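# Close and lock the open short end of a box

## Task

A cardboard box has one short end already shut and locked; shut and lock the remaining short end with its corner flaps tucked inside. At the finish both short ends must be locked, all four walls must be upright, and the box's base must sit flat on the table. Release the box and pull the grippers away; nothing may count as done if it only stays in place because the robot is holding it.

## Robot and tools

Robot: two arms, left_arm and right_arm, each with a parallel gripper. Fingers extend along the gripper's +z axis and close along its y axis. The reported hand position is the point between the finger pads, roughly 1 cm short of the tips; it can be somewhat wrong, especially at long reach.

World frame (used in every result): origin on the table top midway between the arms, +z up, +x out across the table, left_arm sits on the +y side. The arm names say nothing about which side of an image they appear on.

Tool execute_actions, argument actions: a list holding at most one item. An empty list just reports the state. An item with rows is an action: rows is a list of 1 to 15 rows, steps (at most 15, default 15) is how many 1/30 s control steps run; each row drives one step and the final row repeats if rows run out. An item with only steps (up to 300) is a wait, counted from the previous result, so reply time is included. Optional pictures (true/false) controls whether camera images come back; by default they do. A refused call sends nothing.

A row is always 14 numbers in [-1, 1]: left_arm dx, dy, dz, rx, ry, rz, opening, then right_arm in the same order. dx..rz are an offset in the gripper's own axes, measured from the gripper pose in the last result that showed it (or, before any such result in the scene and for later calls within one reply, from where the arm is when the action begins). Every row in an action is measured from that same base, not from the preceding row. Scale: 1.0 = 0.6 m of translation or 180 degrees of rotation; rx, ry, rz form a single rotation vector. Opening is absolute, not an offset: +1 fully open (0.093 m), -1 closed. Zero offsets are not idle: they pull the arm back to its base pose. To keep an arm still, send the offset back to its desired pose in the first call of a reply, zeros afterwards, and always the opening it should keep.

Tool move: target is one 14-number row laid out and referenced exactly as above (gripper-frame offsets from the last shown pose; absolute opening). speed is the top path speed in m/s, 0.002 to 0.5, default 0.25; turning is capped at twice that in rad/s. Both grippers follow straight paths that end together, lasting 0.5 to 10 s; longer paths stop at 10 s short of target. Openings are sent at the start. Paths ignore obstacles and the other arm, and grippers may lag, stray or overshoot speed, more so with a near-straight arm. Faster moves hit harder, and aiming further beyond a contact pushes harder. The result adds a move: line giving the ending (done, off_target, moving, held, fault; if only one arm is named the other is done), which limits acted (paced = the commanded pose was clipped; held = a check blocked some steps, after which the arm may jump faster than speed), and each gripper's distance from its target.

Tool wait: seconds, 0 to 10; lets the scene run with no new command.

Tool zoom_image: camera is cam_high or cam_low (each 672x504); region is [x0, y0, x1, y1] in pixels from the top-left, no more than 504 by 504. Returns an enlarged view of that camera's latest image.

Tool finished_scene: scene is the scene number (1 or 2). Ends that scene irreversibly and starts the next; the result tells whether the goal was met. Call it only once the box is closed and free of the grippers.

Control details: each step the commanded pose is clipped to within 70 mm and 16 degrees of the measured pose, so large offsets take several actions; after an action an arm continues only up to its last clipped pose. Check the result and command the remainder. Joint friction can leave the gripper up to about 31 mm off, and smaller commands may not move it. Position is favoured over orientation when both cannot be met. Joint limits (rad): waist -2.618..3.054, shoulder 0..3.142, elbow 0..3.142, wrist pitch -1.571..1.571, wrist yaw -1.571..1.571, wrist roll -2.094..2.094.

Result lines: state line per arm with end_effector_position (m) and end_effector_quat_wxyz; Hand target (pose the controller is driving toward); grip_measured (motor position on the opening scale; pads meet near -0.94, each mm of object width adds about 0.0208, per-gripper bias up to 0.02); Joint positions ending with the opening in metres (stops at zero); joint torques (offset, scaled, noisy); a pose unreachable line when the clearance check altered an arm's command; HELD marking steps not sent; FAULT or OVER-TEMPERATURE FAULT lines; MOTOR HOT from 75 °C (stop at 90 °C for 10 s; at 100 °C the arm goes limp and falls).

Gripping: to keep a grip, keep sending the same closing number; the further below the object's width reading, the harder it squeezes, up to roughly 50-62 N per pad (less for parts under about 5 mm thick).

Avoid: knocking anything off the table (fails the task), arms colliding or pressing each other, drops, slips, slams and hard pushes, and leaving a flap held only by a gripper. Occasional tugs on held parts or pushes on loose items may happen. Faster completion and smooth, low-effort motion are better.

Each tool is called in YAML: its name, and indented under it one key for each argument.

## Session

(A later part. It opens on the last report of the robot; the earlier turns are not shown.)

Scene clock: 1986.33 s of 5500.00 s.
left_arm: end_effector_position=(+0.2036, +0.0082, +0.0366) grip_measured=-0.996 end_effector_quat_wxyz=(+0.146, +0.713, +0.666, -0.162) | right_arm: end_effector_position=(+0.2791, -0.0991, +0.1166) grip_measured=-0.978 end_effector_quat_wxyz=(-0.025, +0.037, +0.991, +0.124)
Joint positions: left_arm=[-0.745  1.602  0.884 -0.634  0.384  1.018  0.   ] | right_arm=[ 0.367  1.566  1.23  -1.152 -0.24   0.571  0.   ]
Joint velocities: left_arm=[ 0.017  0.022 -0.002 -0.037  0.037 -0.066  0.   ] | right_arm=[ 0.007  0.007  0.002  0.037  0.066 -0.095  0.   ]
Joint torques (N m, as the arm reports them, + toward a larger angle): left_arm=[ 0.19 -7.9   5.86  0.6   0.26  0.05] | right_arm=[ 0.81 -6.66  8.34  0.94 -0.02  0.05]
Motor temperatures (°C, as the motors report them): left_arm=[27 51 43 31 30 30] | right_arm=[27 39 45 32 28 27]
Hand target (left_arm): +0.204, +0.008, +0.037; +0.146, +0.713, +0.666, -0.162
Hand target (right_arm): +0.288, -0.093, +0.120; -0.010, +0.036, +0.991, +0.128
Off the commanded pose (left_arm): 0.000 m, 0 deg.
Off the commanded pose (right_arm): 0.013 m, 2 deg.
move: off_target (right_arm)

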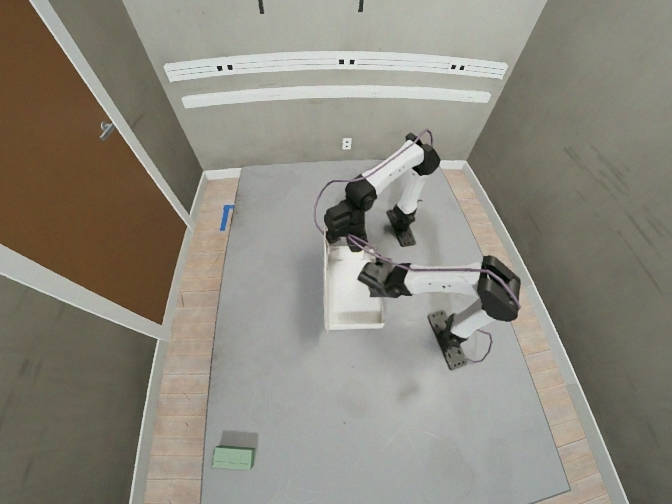

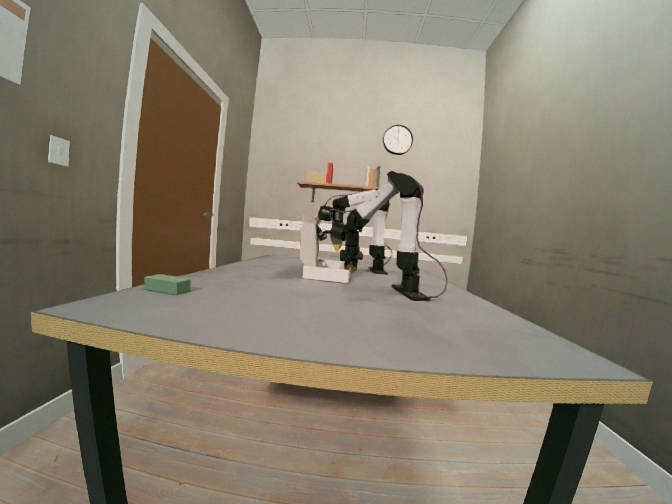

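Down then drag −y.

move:
  target: [0,0,0,0,0,0,-1, 0,-0.035,0.125,0,0,0,-1]
  speed: 0.08

move:
  target: [0,0,0,0,0,0,-1, 0,-0.17,-0.05,0.05,0,0,-1]
  speed: 0.06

move:
  target: [0,0,0,0,0,0,-1, 0,-0.06,-0.12,0,0,0,-1]

zoom_image:
  camera: "cam_high"
  region: [300, 200, 420, 290]

Scene clock: 1998.07 s of 5500.00 s.
left_arm: end_effector_position=(+0.2036, +0.0082, +0.0366) grip_measured=-0.996 end_effector_quat_wxyz=(+0.146, +0.713, +0.666, -0.162) | right_arm: end_effector_position=(+0.2751, -0.1014, +0.0450) grip_measured=-0.978 end_effector_quat_wxyz=(-0.024, +0.038, +0.991, +0.124)
Joint positions: left_arm=[-0.745  1.602  0.884 -0.634  0.384  1.018  0.   ] | right_arm=[ 0.367  1.613  0.984 -0.856 -0.239  0.574  0.   ]
Joint velocities: left_arm=[ 0.007  0.012 -0.012  0.051  0.066 -0.007  0.   ] | right_arm=[-0.007 -0.022 -0.002  0.037 -0.051  0.022  0.   ]
Joint torques (N m, as the arm reports them, + toward a larger angle): left_arm=[ 0.16 -7.96  5.83  0.65  0.28  0.02] | right_arm=[-0.03 -6.8   5.13  0.93 -0.07 -0.01]
Motor temperatures (°C, as the motors report them): left_arm=[27 51 44 32 30 30] | right_arm=[27 39 46 32 28 27]
Hand target (left_arm): +0.204, +0.008, +0.037; +0.146, +0.713, +0.666, -0.162
Hand target (right_arm): +0.274, -0.101, +0.039; -0.025, +0.037, +0.991, +0.124
Off the commanded pose (left_arm): 0.000 m, 0 deg.
Off the commanded pose (right_arm): 0.006 m, 0 deg.
After step 90, 7.20 s passed at rest.
move: done

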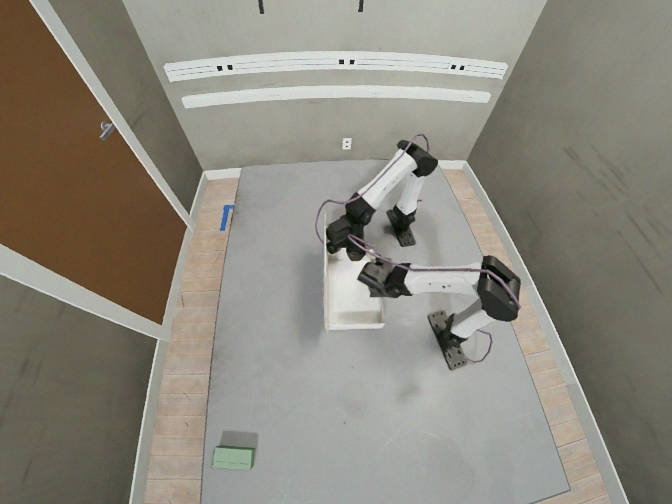

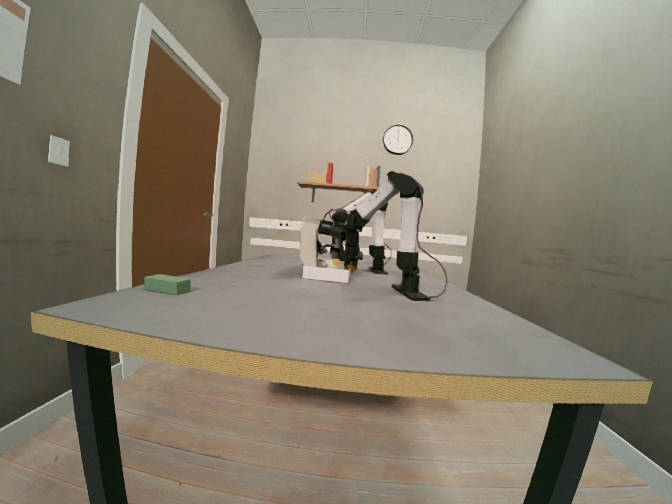

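Scene clock: 2000.20 s of 5500.00 s.
left_arm: end_effector_position=(+0.2046, +0.0047, +0.0383) grip_measured=-0.996 end_effector_quat_wxyz=(+0.154, +0.713, +0.663, -0.168) | right_arm: end_effector_position=(+0.2788, -0.1931, +0.0503) grip_measured=-0.977 end_effector_quat_wxyz=(-0.017, +0.032, +0.997, +0.068)
Joint positions: left_arm=[-0.745  1.602  0.884 -0.62   0.399  1.018  0.   ] | right_arm=[ 0.099  1.534  0.945 -0.98  -0.14   0.284  0.   ]
Joint velocities: left_arm=[ 0.002 -0.002  0.007  0.037  0.037  0.007  0.   ] | right_arm=[-0.002 -0.002 -0.007  0.007 -0.007 -0.051  0.   ]
Joint torques (N m, as the arm reports them, + toward a larger angle): left_arm=[ 0.19 -7.85  5.57  0.53  0.07  0.08] | right_arm=[-1.74 -8.27  4.59  0.27  0.3  -0.09]
Motor temperatures (°C, as the motors report them): left_arm=[27 51 44 32 30 30] | right_arm=[27 39 45 32 28 27]
Hand target (left_arm): +0.204, +0.008, +0.037; +0.146, +0.714, +0.666, -0.162
Hand target (right_arm): +0.269, -0.206, +0.048; -0.026, +0.036, +0.998, +0.046
Off the commanded pose (left_arm): 0.004 m, 1 deg.
Off the commanded pose (right_arm): 0.018 m, 3 deg.
move: off_target (right_arm)

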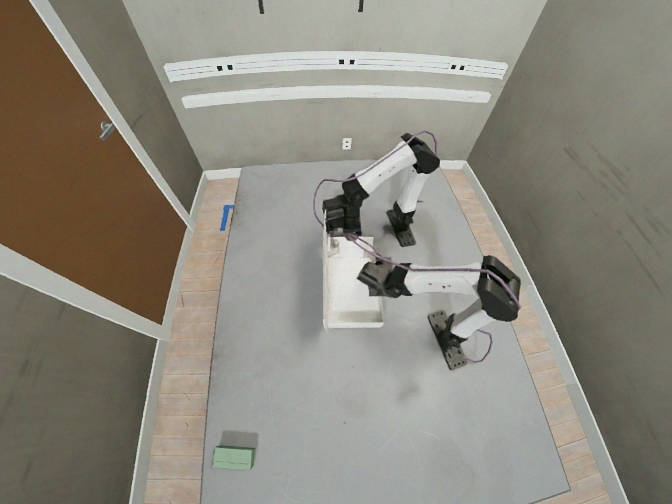

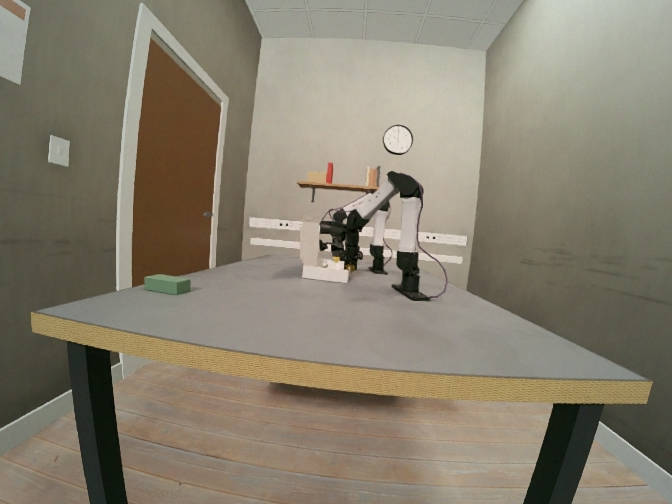

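Scene clock: 2001.27 s of 5500.00 s.
left_arm: end_effector_position=(+0.2048, +0.0048, +0.0382) grip_measured=-0.996 end_effector_quat_wxyz=(+0.154, +0.713, +0.663, -0.167) | right_arm: end_effector_position=(+0.2777, -0.2343, +0.1097) grip_measured=-0.977 end_effector_quat_wxyz=(-0.023, +0.033, +0.997, +0.070)
Joint positions: left_arm=[-0.745  1.602  0.884 -0.619  0.398  1.018  0.   ] | right_arm=[-0.071  1.475  1.132 -1.263 -0.143  0.112  0.   ]
Joint velocities: left_arm=[ 0.002 -0.022 -0.017  0.037 -0.066 -0.037  0.   ] | right_arm=[-0.002 -0.002  0.022 -0.007 -0.037  0.022  0.   ]
Joint torques (N m, as the arm reports them, + toward a larger angle): left_arm=[ 0.24 -7.84  5.63  0.63  0.25  0.07] | right_arm=[-1.29 -7.18  7.79  0.29  0.   -0.09]
Motor temperatures (°C, as the motors report them): left_arm=[27 51 44 32 30 30] | right_arm=[27 39 46 32 28 27]
Hand target (left_arm): +0.205, +0.005, +0.038; +0.154, +0.713, +0.663, -0.168
Hand target (right_arm): +0.279, -0.238, +0.116; -0.017, +0.032, +0.997, +0.067
Off the commanded pose (left_arm): 0.000 m, 0 deg.
Off the commanded pose (right_arm): 0.008 m, 1 deg.
move: done

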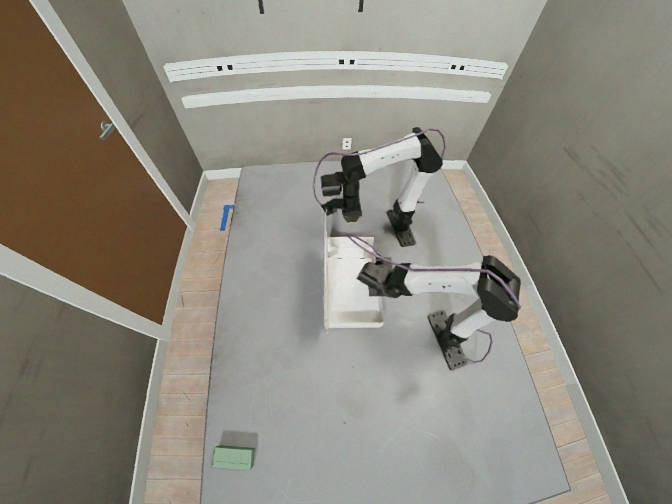

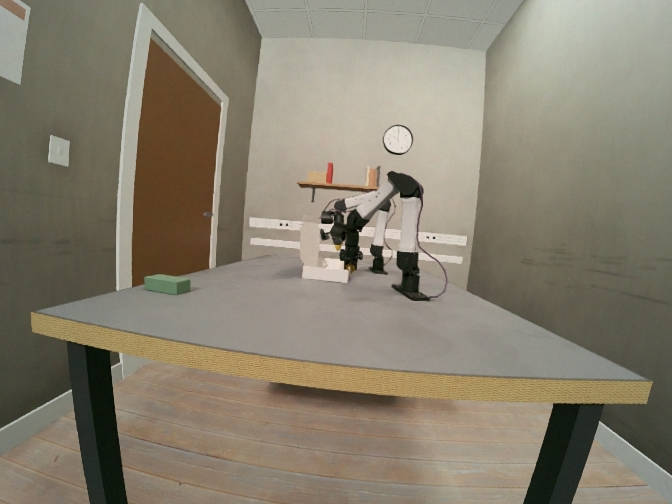

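Region (300, 200, 420, 290) of cam_high's 672x504 image, scaled by 4.200, with more detail than that image has; it fills the top 378 rows of this view, and the rest is white.

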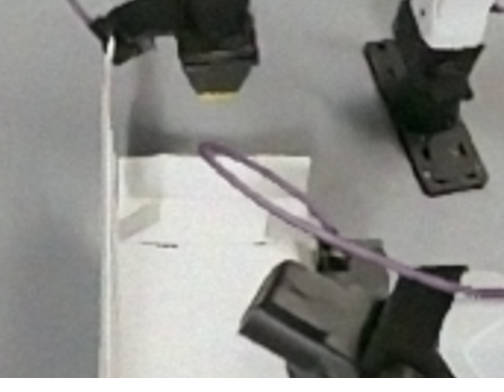

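execute_actions:
  actions: []

Scene clock: 2026.03 s of 5500.00 s.
left_arm: end_effector_position=(+0.2048, +0.0048, +0.0382) grip_measured=-0.996 end_effector_quat_wxyz=(+0.154, +0.713, +0.663, -0.167) | right_arm: end_effector_position=(+0.2774, -0.2344, +0.1097) grip_measured=-0.977 end_effector_quat_wxyz=(-0.024, +0.032, +0.997, +0.070)
Joint positions: left_arm=[-0.745  1.602  0.884 -0.619  0.398  1.018  0.   ] | right_arm=[-0.071  1.475  1.132 -1.264 -0.143  0.111  0.   ]
Joint velocities: left_arm=[-0.012 -0.007  0.007 -0.051 -0.037  0.037  0.   ] | right_arm=[-0.007  0.007 -0.002 -0.051  0.066  0.066  0.   ]
Joint torques (N m, as the arm reports them, + toward a larger angle): left_arm=[ 0.22 -7.75  5.76  0.67  0.25  0.07] | right_arm=[-1.38 -7.15  7.76  0.28  0.03 -0.06]
Motor temperatures (°C, as the motors report them): left_arm=[27 50 44 32 30 30] | right_arm=[27 39 46 32 28 27]
Hand target (left_arm): +0.205, +0.005, +0.038; +0.154, +0.713, +0.663, -0.168
Hand target (right_arm): +0.279, -0.238, +0.116; -0.017, +0.032, +0.997, +0.067
Off the commanded pose (left_arm): 0.000 m, 0 deg.
Off the commanded pose (right_arm): 0.008 m, 1 deg.
Steps of this call (steps 1 to 90: nothing new was sent; then 21.77 s passed at rest). Readings (end_effector_position):
1: left_arm (+0.2048, +0.0048, +0.0382) | right_arm (+0.2777, -0.2343, +0.1097)
2: left_arm (+0.2048, +0.0048, +0.0382) | right_arm (+0.2777, -0.2343, +0.1097)
4: left_arm (+0.2048, +0.0048, +0.0382) | right_arm (+0.2776, -0.2343, +0.1097)
8: left_arm (+0.2048, +0.0048, +0.0382) | right_arm (+0.2775, -0.2344, +0.1097)
90: the state above

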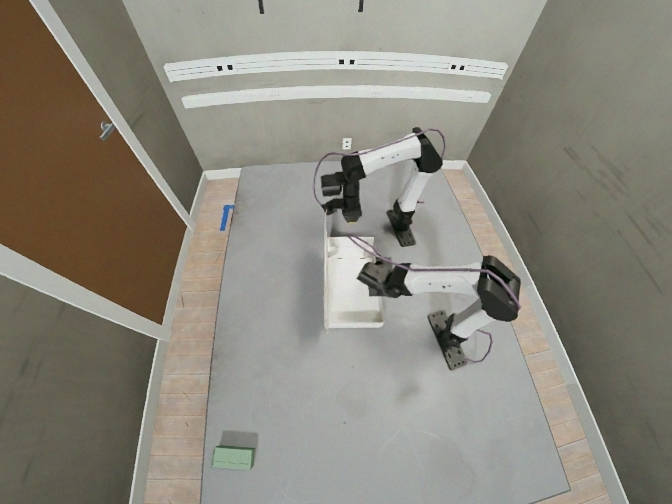

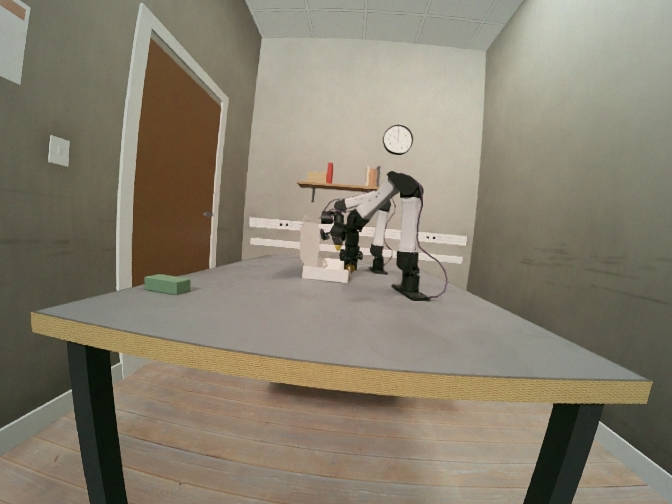

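move:
  target: [-0.028,0,-0.06,0,0,0,-1, 0.012,-0.085,0.05,-0.317,0,0,1]
  speed: 0.08

Scene clock: 2048.07 s of 5500.00 s.
left_arm: end_effector_position=(+0.1982, +0.0102, +0.0649) grip_measured=-0.996 end_effector_quat_wxyz=(+0.134, +0.712, +0.668, -0.169) | right_arm: end_effector_position=(+0.2622, -0.2742, +0.0706) grip_measured=+1.000 end_effector_quat_wxyz=(-0.022, +0.035, +0.847, +0.530)
Joint positions: left_arm=[-0.745  1.556  0.962 -0.785  0.393  1.018  0.   ] | right_arm=[-0.736  2.007  1.076 -1.509 -0.825 -0.933  0.093]
Joint velocities: left_arm=[-0.002 -0.012 -0.012 -0.066 -0.037 -0.022  0.   ] | right_arm=[ 0.007  0.007 -0.017  0.007  0.007 -0.051  0.   ]
Joint torques (N m, as the arm reports them, + toward a larger angle): left_arm=[ 0.41 -9.75  7.75  0.47  0.31  0.09] | right_arm=[-1.34 -7.98  5.35 -1.39 -0.31 -0.15]
Motor temperatures (°C, as the motors report them): left_arm=[27 50 45 32 30 30] | right_arm=[27 39 46 32 28 27]
Hand target (left_arm): +0.205, +0.006, +0.078; +0.154, +0.713, +0.663, -0.167
Hand target (right_arm): +0.266, -0.278, +0.074; -0.015, +0.039, +0.843, +0.536
Off the commanded pose (left_arm): 0.015 m, 2 deg.
Off the commanded pose (right_arm): 0.007 m, 2 deg.
After step 90, 12.47 s passed at rest.
move: off_target (left_arm)

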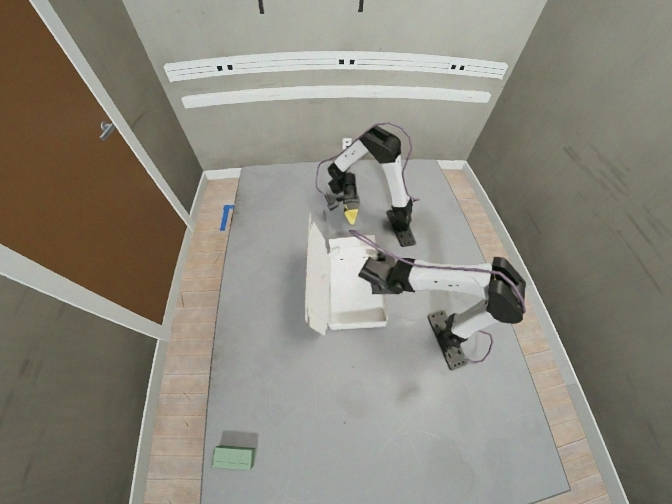

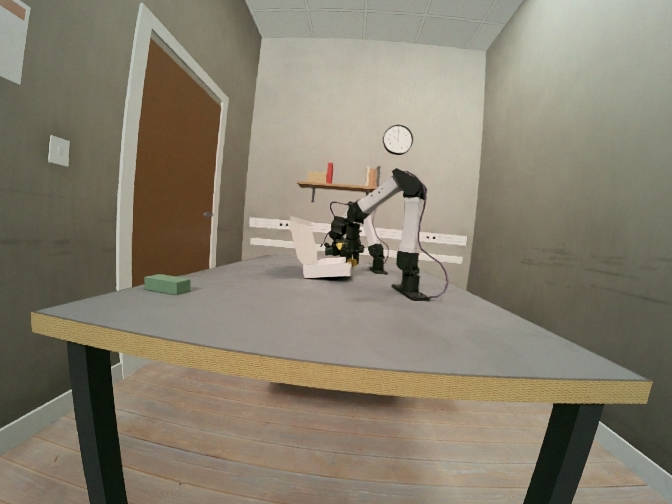

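move:
  target: [-0.012,0,-0.025,0,0,0,-1, 0,0.072,0.22,0,0,0,1]
  speed: 0.04

zoom_image:
  camera: "cam_high"
  region: [290,180,430,300]

zoom_image:
  camera: "cam_low"
  region: [280,200,390,290]

Scene clock: 2061.20 s of 5500.00 s.
left_arm: end_effector_position=(+0.1943, +0.0130, +0.0708) grip_measured=-0.996 end_effector_quat_wxyz=(+0.118, +0.711, +0.672, -0.172) | right_arm: end_effector_position=(+0.2706, -0.1434, +0.0618) grip_measured=+1.000 end_effector_quat_wxyz=(-0.021, +0.048, +0.841, +0.538)
Joint positions: left_arm=[-0.745  1.556  0.993 -0.849  0.391  1.016  0.   ] | right_arm=[-0.236  1.709  0.729 -0.798 -1.128 -0.133  0.093]
Joint velocities: left_arm=[-0.002 -0.012  0.007 -0.051 -0.022  0.022  0.   ] | right_arm=[-0.027 -0.022  0.002  0.037 -0.022  0.037  0.   ]
Joint torques (N m, as the arm reports them, + toward a larger angle): left_arm=[ 0.33 -9.65  7.25  0.45  0.26  0.05] | right_arm=[ 2.19 -6.84  2.1   0.71 -0.29 -0.03]
Motor temperatures (°C, as the motors report them): left_arm=[27 51 47 32 30 30] | right_arm=[27 39 45 33 28 27]
Hand target (left_arm): +0.198, +0.010, +0.081; +0.134, +0.712, +0.668, -0.169
Hand target (right_arm): +0.264, -0.139, +0.052; -0.022, +0.034, +0.846, +0.531
Off the commanded pose (left_arm): 0.012 m, 2 deg.
Off the commanded pose (right_arm): 0.013 m, 2 deg.
After step 90, 6.20 s passed at rest.
move: off_target (left_arm, right_arm)

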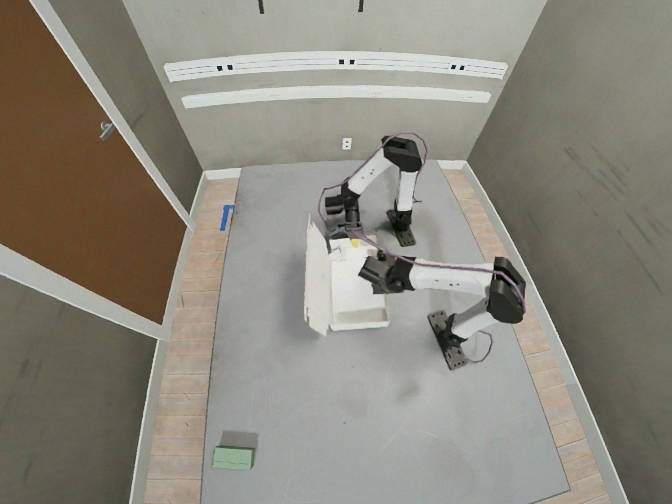

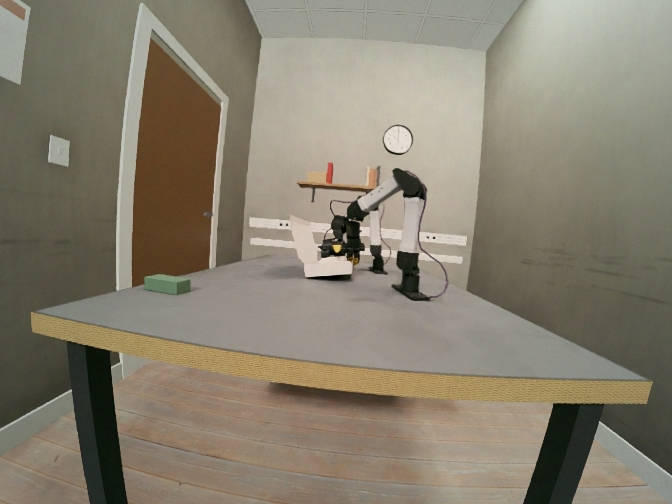

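Region (290, 180, 430, 300) of cam_high's 672x504 image, scaled by 3.600, with more detail than that image has; it fills the top 432 rows of this view, and the rest is white.

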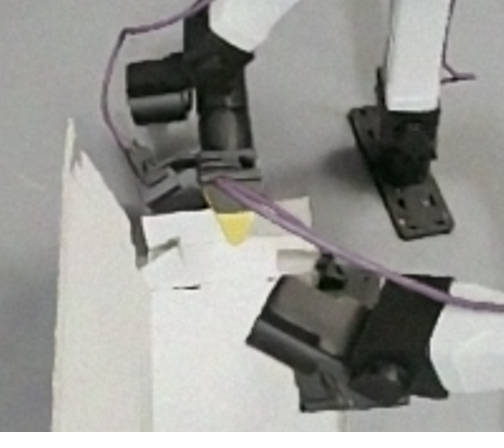

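Region (280, 200, 390, 290) of cam_low's 672x504 image, scaled by 4.582, with more detail than that image has; it fills the top 412 rows of this view, and the rest is white.

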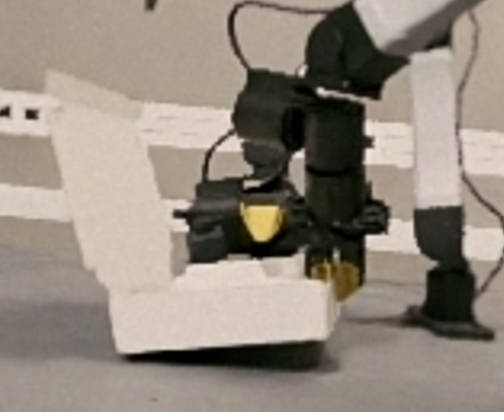

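move:
  target: [0.02,0.018,0.078,0,0,0,-1, 0,0,0,0,0,0,1]
  speed: 0.03

zoom_image:
  camera: "cam_high"
  region: [290,180,430,300]

Scene clock: 2071.43 s of 5500.00 s.
left_arm: end_effector_position=(+0.2013, +0.0065, +0.0349) grip_measured=-0.996 end_effector_quat_wxyz=(+0.122, +0.711, +0.670, -0.177) | right_arm: end_effector_position=(+0.2709, -0.1432, +0.0623) grip_measured=+1.000 end_effector_quat_wxyz=(-0.022, +0.050, +0.840, +0.540)
Joint positions: left_arm=[-0.745  1.645  0.928 -0.689  0.402  1.017  0.   ] | right_arm=[-0.236  1.709  0.729 -0.798 -1.131 -0.128  0.093]
Joint velocities: left_arm=[ 0.012  0.002  0.012 -0.051 -0.022  0.022  0.   ] | right_arm=[ 0.002 -0.012 -0.002 -0.037  0.022 -0.007  0.   ]
Joint torques (N m, as the arm reports them, + toward a larger angle): left_arm=[-0.67 -5.25  4.33  0.89  0.13 -0.09] | right_arm=[-0.26 -7.08  4.55  0.17 -0.43 -0.08]
Motor temperatures (°C, as the motors report them): left_arm=[27 51 47 32 30 30] | right_arm=[27 39 44 33 28 27]
Hand target (left_arm): +0.201, +0.004, +0.023; +0.118, +0.711, +0.672, -0.172
Hand target (right_arm): +0.271, -0.143, +0.062; -0.021, +0.048, +0.841, +0.539
Off the commanded pose (left_arm): 0.013 m, 1 deg.
Off the commanded pose (right_arm): 0.001 m, 0 deg.
After step 90, 5.37 s passed at rest.
move: off_target (left_arm)

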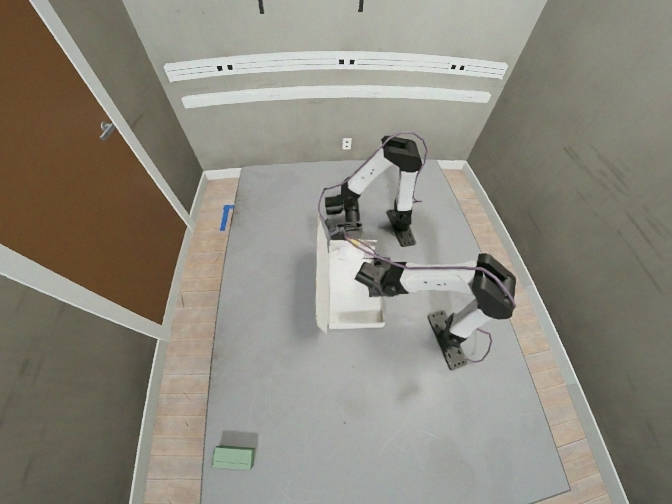

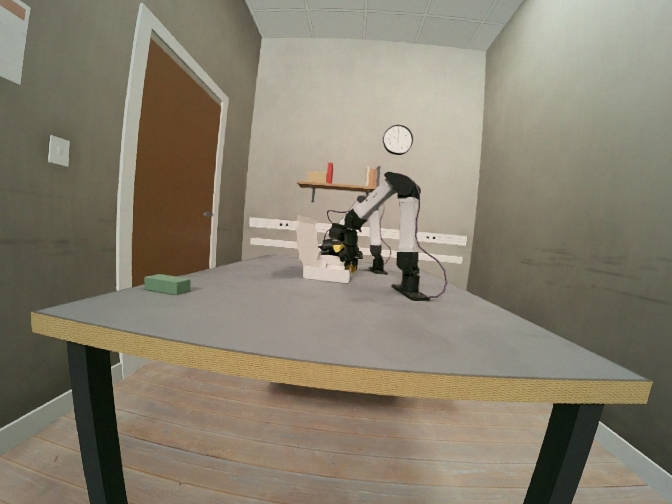

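Region (290, 180, 430, 300) of cam_high's 672x504 image, scaled by 3.600, with more detail than that image has; it fills the top 432 rows of this view, and the rest is white.

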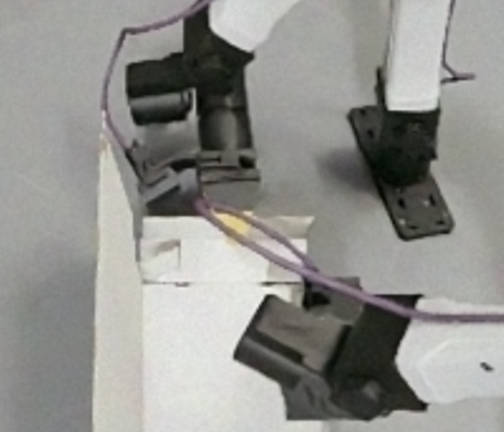

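move:
  target: [0.008,0,0.018,0,0,0,-1, 0,0.006,0.045,0.114,0,0,1]
  speed: 0.04

zoom_image:
  camera: "cam_high"
  region: [290,180,430,300]

zoom_image:
  camera: "cam_low"
  region: [280,200,390,290]

Scene clock: 2090.87 s of 5500.00 s.
left_arm: end_effector_position=(+0.2023, +0.0071, +0.0340) grip_measured=-0.996 end_effector_quat_wxyz=(+0.123, +0.712, +0.669, -0.173) | right_arm: end_effector_position=(+0.2725, -0.1283, +0.0434) grip_measured=+1.000 end_effector_quat_wxyz=(-0.023, +0.054, +0.928, +0.368)
Joint positions: left_arm=[-0.745  1.645  0.925 -0.682  0.395  1.02   0.   ] | right_arm=[-0.007  1.547  0.729 -0.651 -0.749  0.27   0.093]
Joint velocities: left_arm=[-0.012  0.007 -0.007  0.051  0.022 -0.022  0.   ] | right_arm=[ 0.007 -0.002 -0.002  0.022 -0.037  0.037  0.   ]
Joint torques (N m, as the arm reports them, + toward a larger angle): left_arm=[ 0.07 -6.26  3.47  0.87  0.33  0.05] | right_arm=[ 2.24 -7.46  7.12  0.56 -0.59  0.11]
Motor temperatures (°C, as the motors report them): left_arm=[27 49 45 32 30 30] | right_arm=[27 39 44 32 28 27]
Hand target (left_arm): +0.200, +0.007, +0.023; +0.121, +0.711, +0.670, -0.177
Hand target (right_arm): +0.272, -0.118, +0.054; -0.028, +0.047, +0.923, +0.382
Off the commanded pose (left_arm): 0.011 m, 1 deg.
Off the commanded pose (right_arm): 0.016 m, 2 deg.
After step 90, 11.73 s passed at rest.
move: off_target (left_arm, right_arm)

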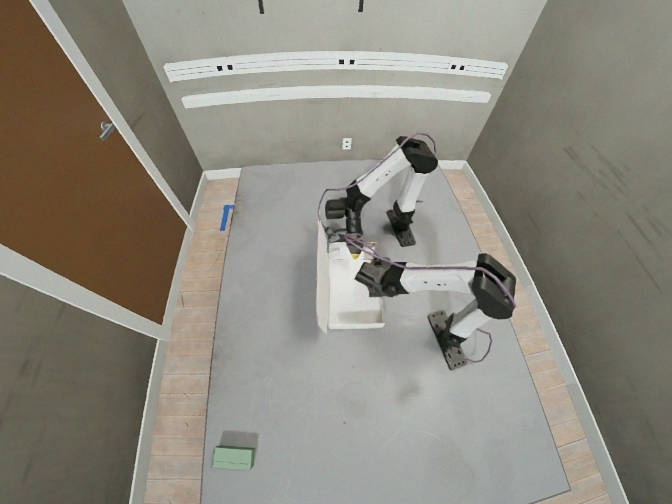

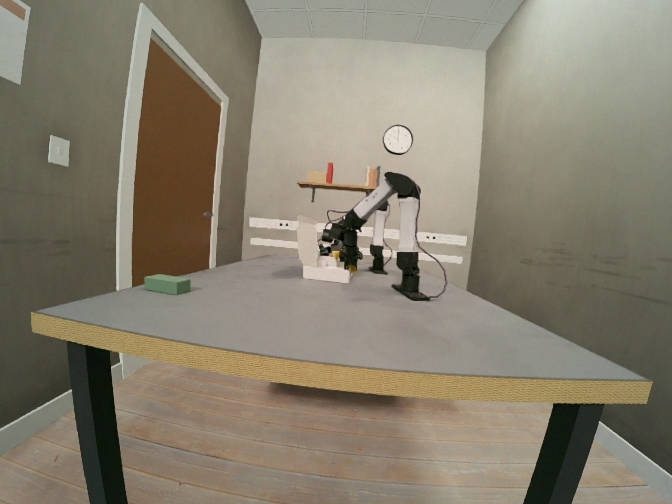

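Region (290, 180, 430, 300) of cam_high's 672x504 image, scaled by 3.600, with more detail than that image has; it fills the top 432 rows of this view, and the rest is white.

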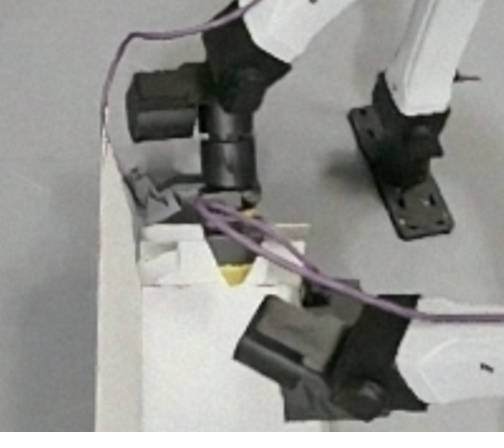

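Region (280, 200, 390, 290) of cam_low's 672x504 image, scaled by 4.582, with more detail than that image has; it fills the top 412 rows of this view, and the rest is white.

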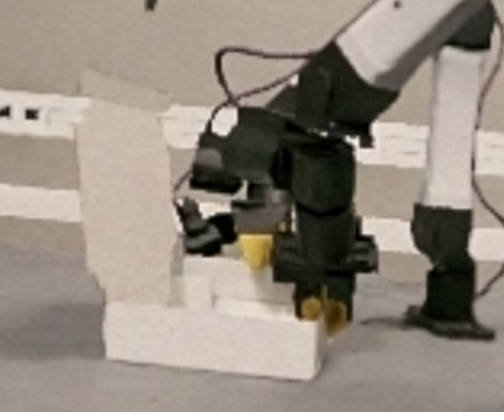

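move:
  target: [0.008,0,0.018,0,0,0,-1, 0,0.045,0.018,0.117,0,0,1]
  speed: 0.04

zoom_image:
  camera: "cam_high"
  region: [290,180,430,300]

zoom_image:
  camera: "cam_low"
  region: [280,200,390,290]

Scene clock: 2112.40 s of 5500.00 s.
left_arm: end_effector_position=(+0.2024, +0.0068, +0.0341) grip_measured=-0.996 end_effector_quat_wxyz=(+0.124, +0.712, +0.669, -0.173) | right_arm: end_effector_position=(+0.2710, -0.1240, +0.0394) grip_measured=+1.000 end_effector_quat_wxyz=(-0.029, +0.056, +0.986, +0.154)
Joint positions: left_arm=[-0.745  1.645  0.925 -0.681  0.396  1.019  0.   ] | right_arm=[ 0.26   1.565  0.899 -0.825 -0.305  0.506  0.093]
Joint velocities: left_arm=[-0.007 -0.007  0.012 -0.007 -0.051  0.007  0.   ] | right_arm=[ 0.007  0.002  0.037 -0.007  0.022 -0.007  0.   ]
Joint torques (N m, as the arm reports them, + toward a larger angle): left_arm=[-0.06 -6.28  3.44  0.93  0.21  0.08] | right_arm=[ 2.08 -7.3   9.01  0.71 -0.67  0.14]
Motor temperatures (°C, as the motors report them): left_arm=[27 48 44 33 30 30] | right_arm=[27 39 45 32 28 27]
Hand target (left_arm): +0.201, +0.007, +0.023; +0.122, +0.712, +0.669, -0.173
Hand target (right_arm): +0.275, -0.103, +0.054; -0.030, +0.049, +0.980, +0.192
Off the commanded pose (left_arm): 0.012 m, 0 deg.
Off the commanded pose (right_arm): 0.027 m, 4 deg.
After step 90, 13.67 s passed at rest.
move: off_target (left_arm, right_arm)

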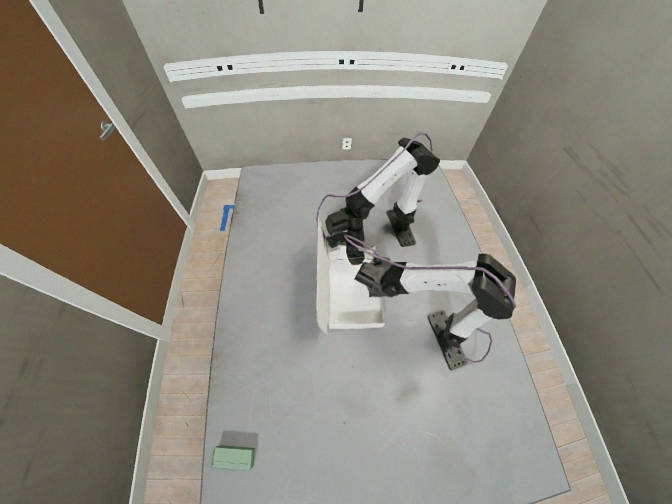

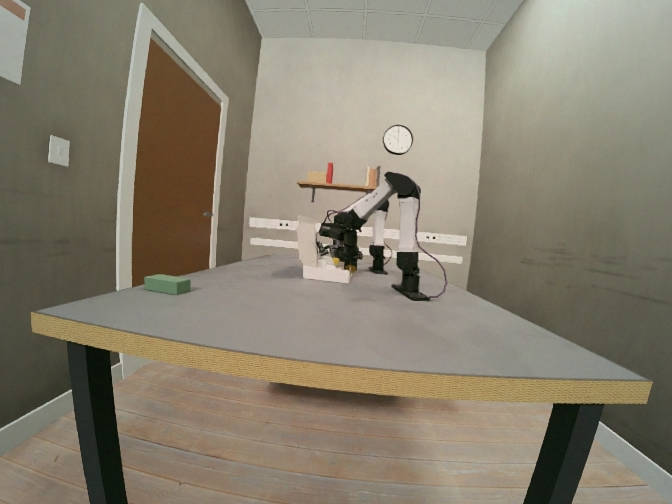

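Region (290, 180, 430, 300) of cam_high's 672x504 image, scaled by 3.600, with more detail than that image has; it fills the top 432 rows of this view, and the rest is white.

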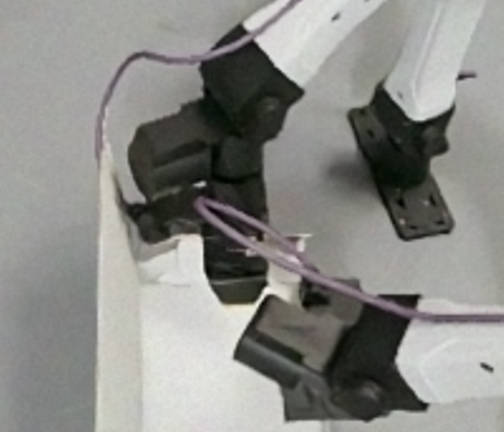

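Region (280, 200, 390, 290) of cam_low's 672x504 image, scaled by 4.582, with more detail than that image has; it fills the top 412 rows of this view, and the rest is white.

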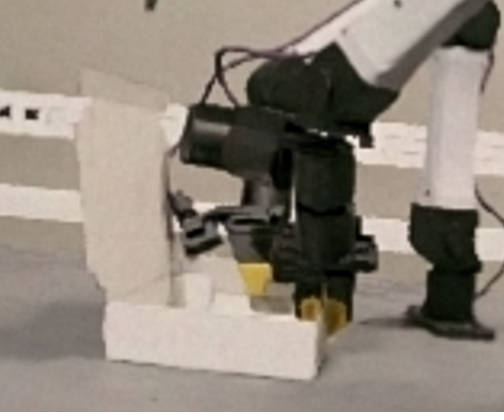

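move:
  target: [0.008,0,0.018,0,0,0,-1, 0,0.07,0.0,0,0,0,1]
  speed: 0.03

zoom_image:
  camera: "cam_high"
  region: [290,180,430,300]

zoom_image:
  camera: "cam_low"
  region: [280,200,390,290]

Scene clock: 2128.07 s of 5500.00 s.
left_arm: end_effector_position=(+0.2025, +0.0074, +0.0336) grip_measured=-0.996 end_effector_quat_wxyz=(+0.123, +0.712, +0.670, -0.172) | right_arm: end_effector_position=(+0.2713, -0.1184, +0.0443) grip_measured=+1.000 end_effector_quat_wxyz=(-0.026, +0.064, +0.993, +0.092)
Joint positions: left_arm=[-0.745  1.645  0.924 -0.681  0.393  1.019  0.   ] | right_arm=[ 0.35   1.597  0.976 -0.899 -0.186  0.604  0.093]
Joint velocities: left_arm=[ 0.002 -0.002 -0.012  0.007  0.066  0.095  0.   ] | right_arm=[ 0.007 -0.002 -0.022 -0.022  0.007  0.081  0.   ]
Joint torques (N m, as the arm reports them, + toward a larger angle): left_arm=[ 0.17 -6.    3.58  0.94  0.32  0.06] | right_arm=[ 2.84 -6.77  8.17  1.06 -0.92  0.2 ]
Motor temperatures (°C, as the motors report them): left_arm=[27 47 43 33 30 30] | right_arm=[27 39 47 32 28 27]
Hand target (left_arm): +0.201, +0.007, +0.023; +0.123, +0.712, +0.669, -0.173
Hand target (right_arm): +0.274, -0.087, +0.054; -0.031, +0.054, +0.986, +0.153
Off the commanded pose (left_arm): 0.011 m, 0 deg.
Off the commanded pose (right_arm): 0.035 m, 7 deg.
After step 90, 10.97 s passed at rest.
move: off_target (left_arm, right_arm)

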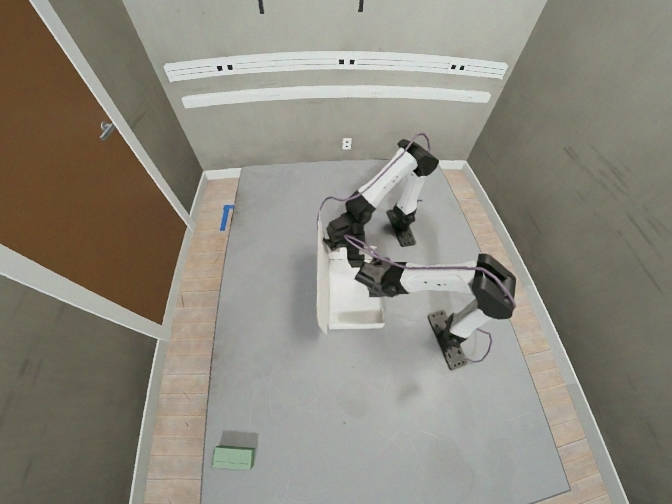

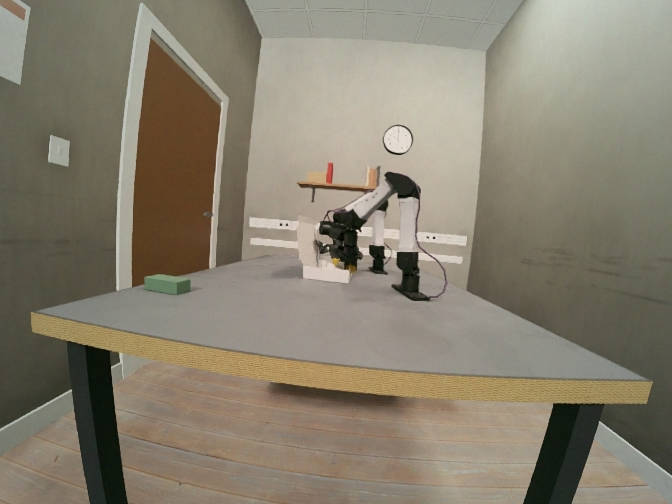

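Region (290, 180, 430, 300) of cam_high's 672x504 image, scaled by 3.600, with more detail than that image has; it fills the top 432 rows of this view, and the rest is white.

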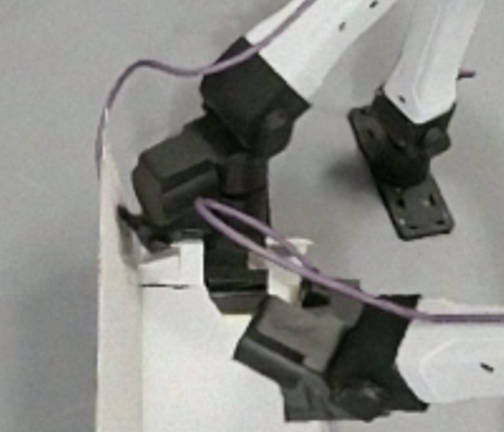

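Region (280, 200, 390, 290) of cam_low's 672x504 image, scaled by 4.582, with more detail than that image has; it fills the top 412 rows of this view, and the rest is white.

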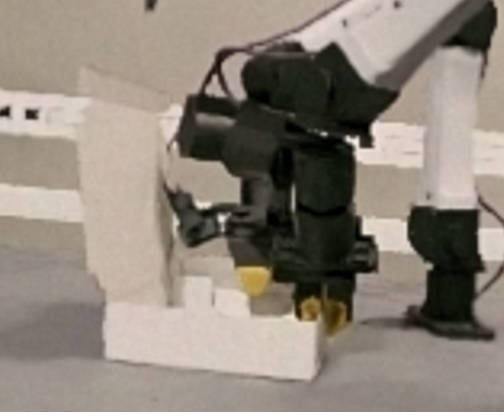

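move:
  target: [0.008,0,0.018,0,0,0,-1, 0.01,0.055,-0.022,0.04,0,0,1]
  speed: 0.03

zoom_image:
  camera: "cam_high"
  region: [290,180,430,300]

zoom_image:
  camera: "cam_low"
  region: [280,200,390,290]

Scene clock: 2153.07 s of 5500.00 s.
left_arm: end_effector_position=(+0.2025, +0.0074, +0.0336) grip_measured=-0.996 end_effector_quat_wxyz=(+0.123, +0.712, +0.670, -0.172) | right_arm: end_effector_position=(+0.2662, -0.1069, +0.0605) grip_measured=+1.000 end_effector_quat_wxyz=(-0.031, +0.065, +0.997, +0.003)
Joint positions: left_arm=[-0.745  1.645  0.924 -0.681  0.393  1.019  0.   ] | right_arm=[ 0.483  1.671  1.135 -1.078 -0.043  0.732  0.093]
Joint velocities: left_arm=[ 0.002 -0.007 -0.007 -0.022 -0.037  0.007  0.   ] | right_arm=[-0.007 -0.007  0.012  0.066 -0.022 -0.007  0.   ]
Joint torques (N m, as the arm reports them, + toward a larger angle): left_arm=[ 0.12 -6.36  3.45  0.91  0.3   0.04] | right_arm=[ 1.67 -7.28  8.28  0.62 -0.29  0.11]
Motor temperatures (°C, as the motors report them): left_arm=[27 47 42 33 30 30] | right_arm=[28 39 48 33 29 27]
Hand target (left_arm): +0.201, +0.008, +0.022; +0.122, +0.712, +0.670, -0.172
Hand target (right_arm): +0.270, -0.089, +0.064; -0.029, +0.062, +0.997, +0.030
Off the commanded pose (left_arm): 0.012 m, 0 deg.
Off the commanded pose (right_arm): 0.020 m, 3 deg.
After step 90, 19.60 s passed at rest.
move: off_target (left_arm, right_arm)

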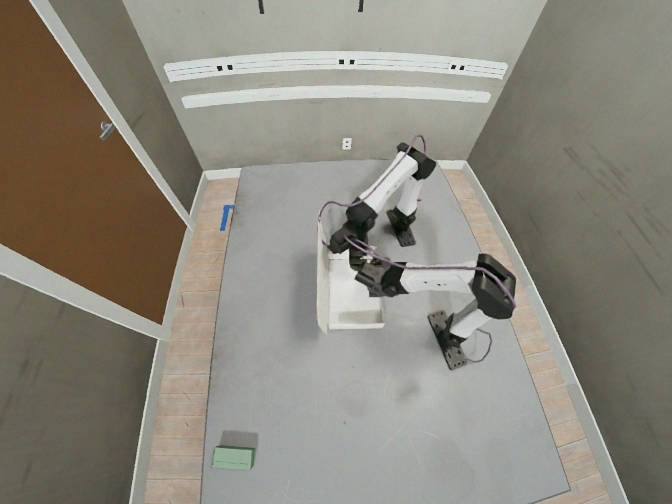

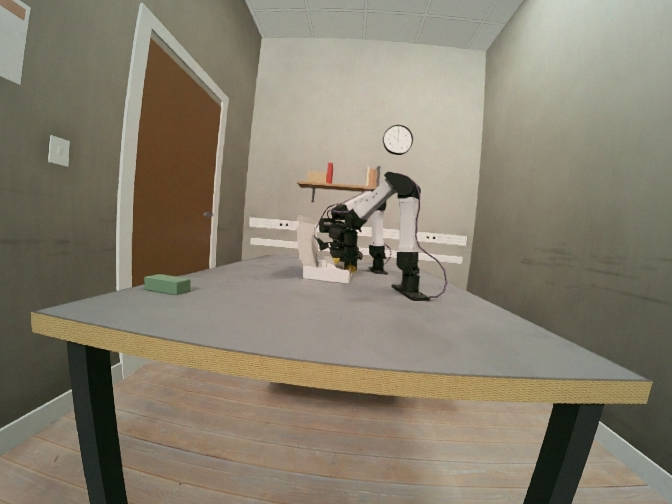

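Region (290, 180, 430, 300) of cam_high's 672x504 image, scaled by 3.600, with more detail than that image has; it fills the top 432 rows of this view, and the rest is white.

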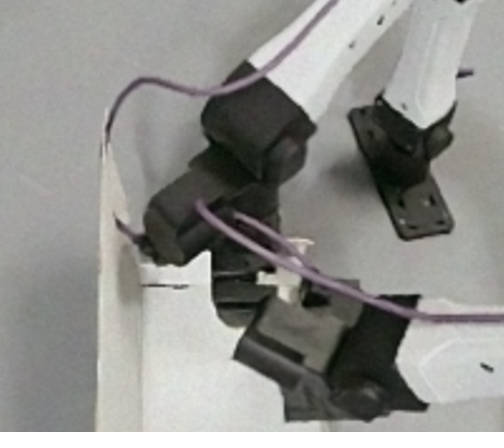

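Region (280, 200, 390, 290) of cam_low's 672x504 image, scaled by 4.582, with more detail than that image has; it fills the top 412 rows of this view, and the rest is white.

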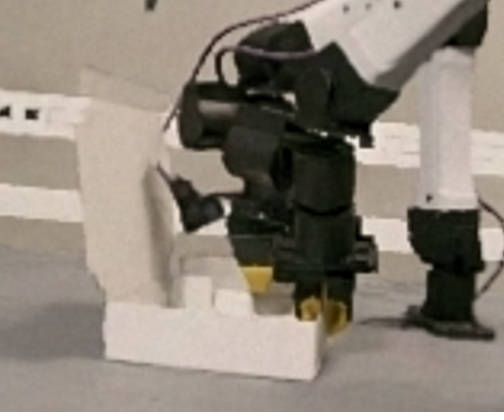

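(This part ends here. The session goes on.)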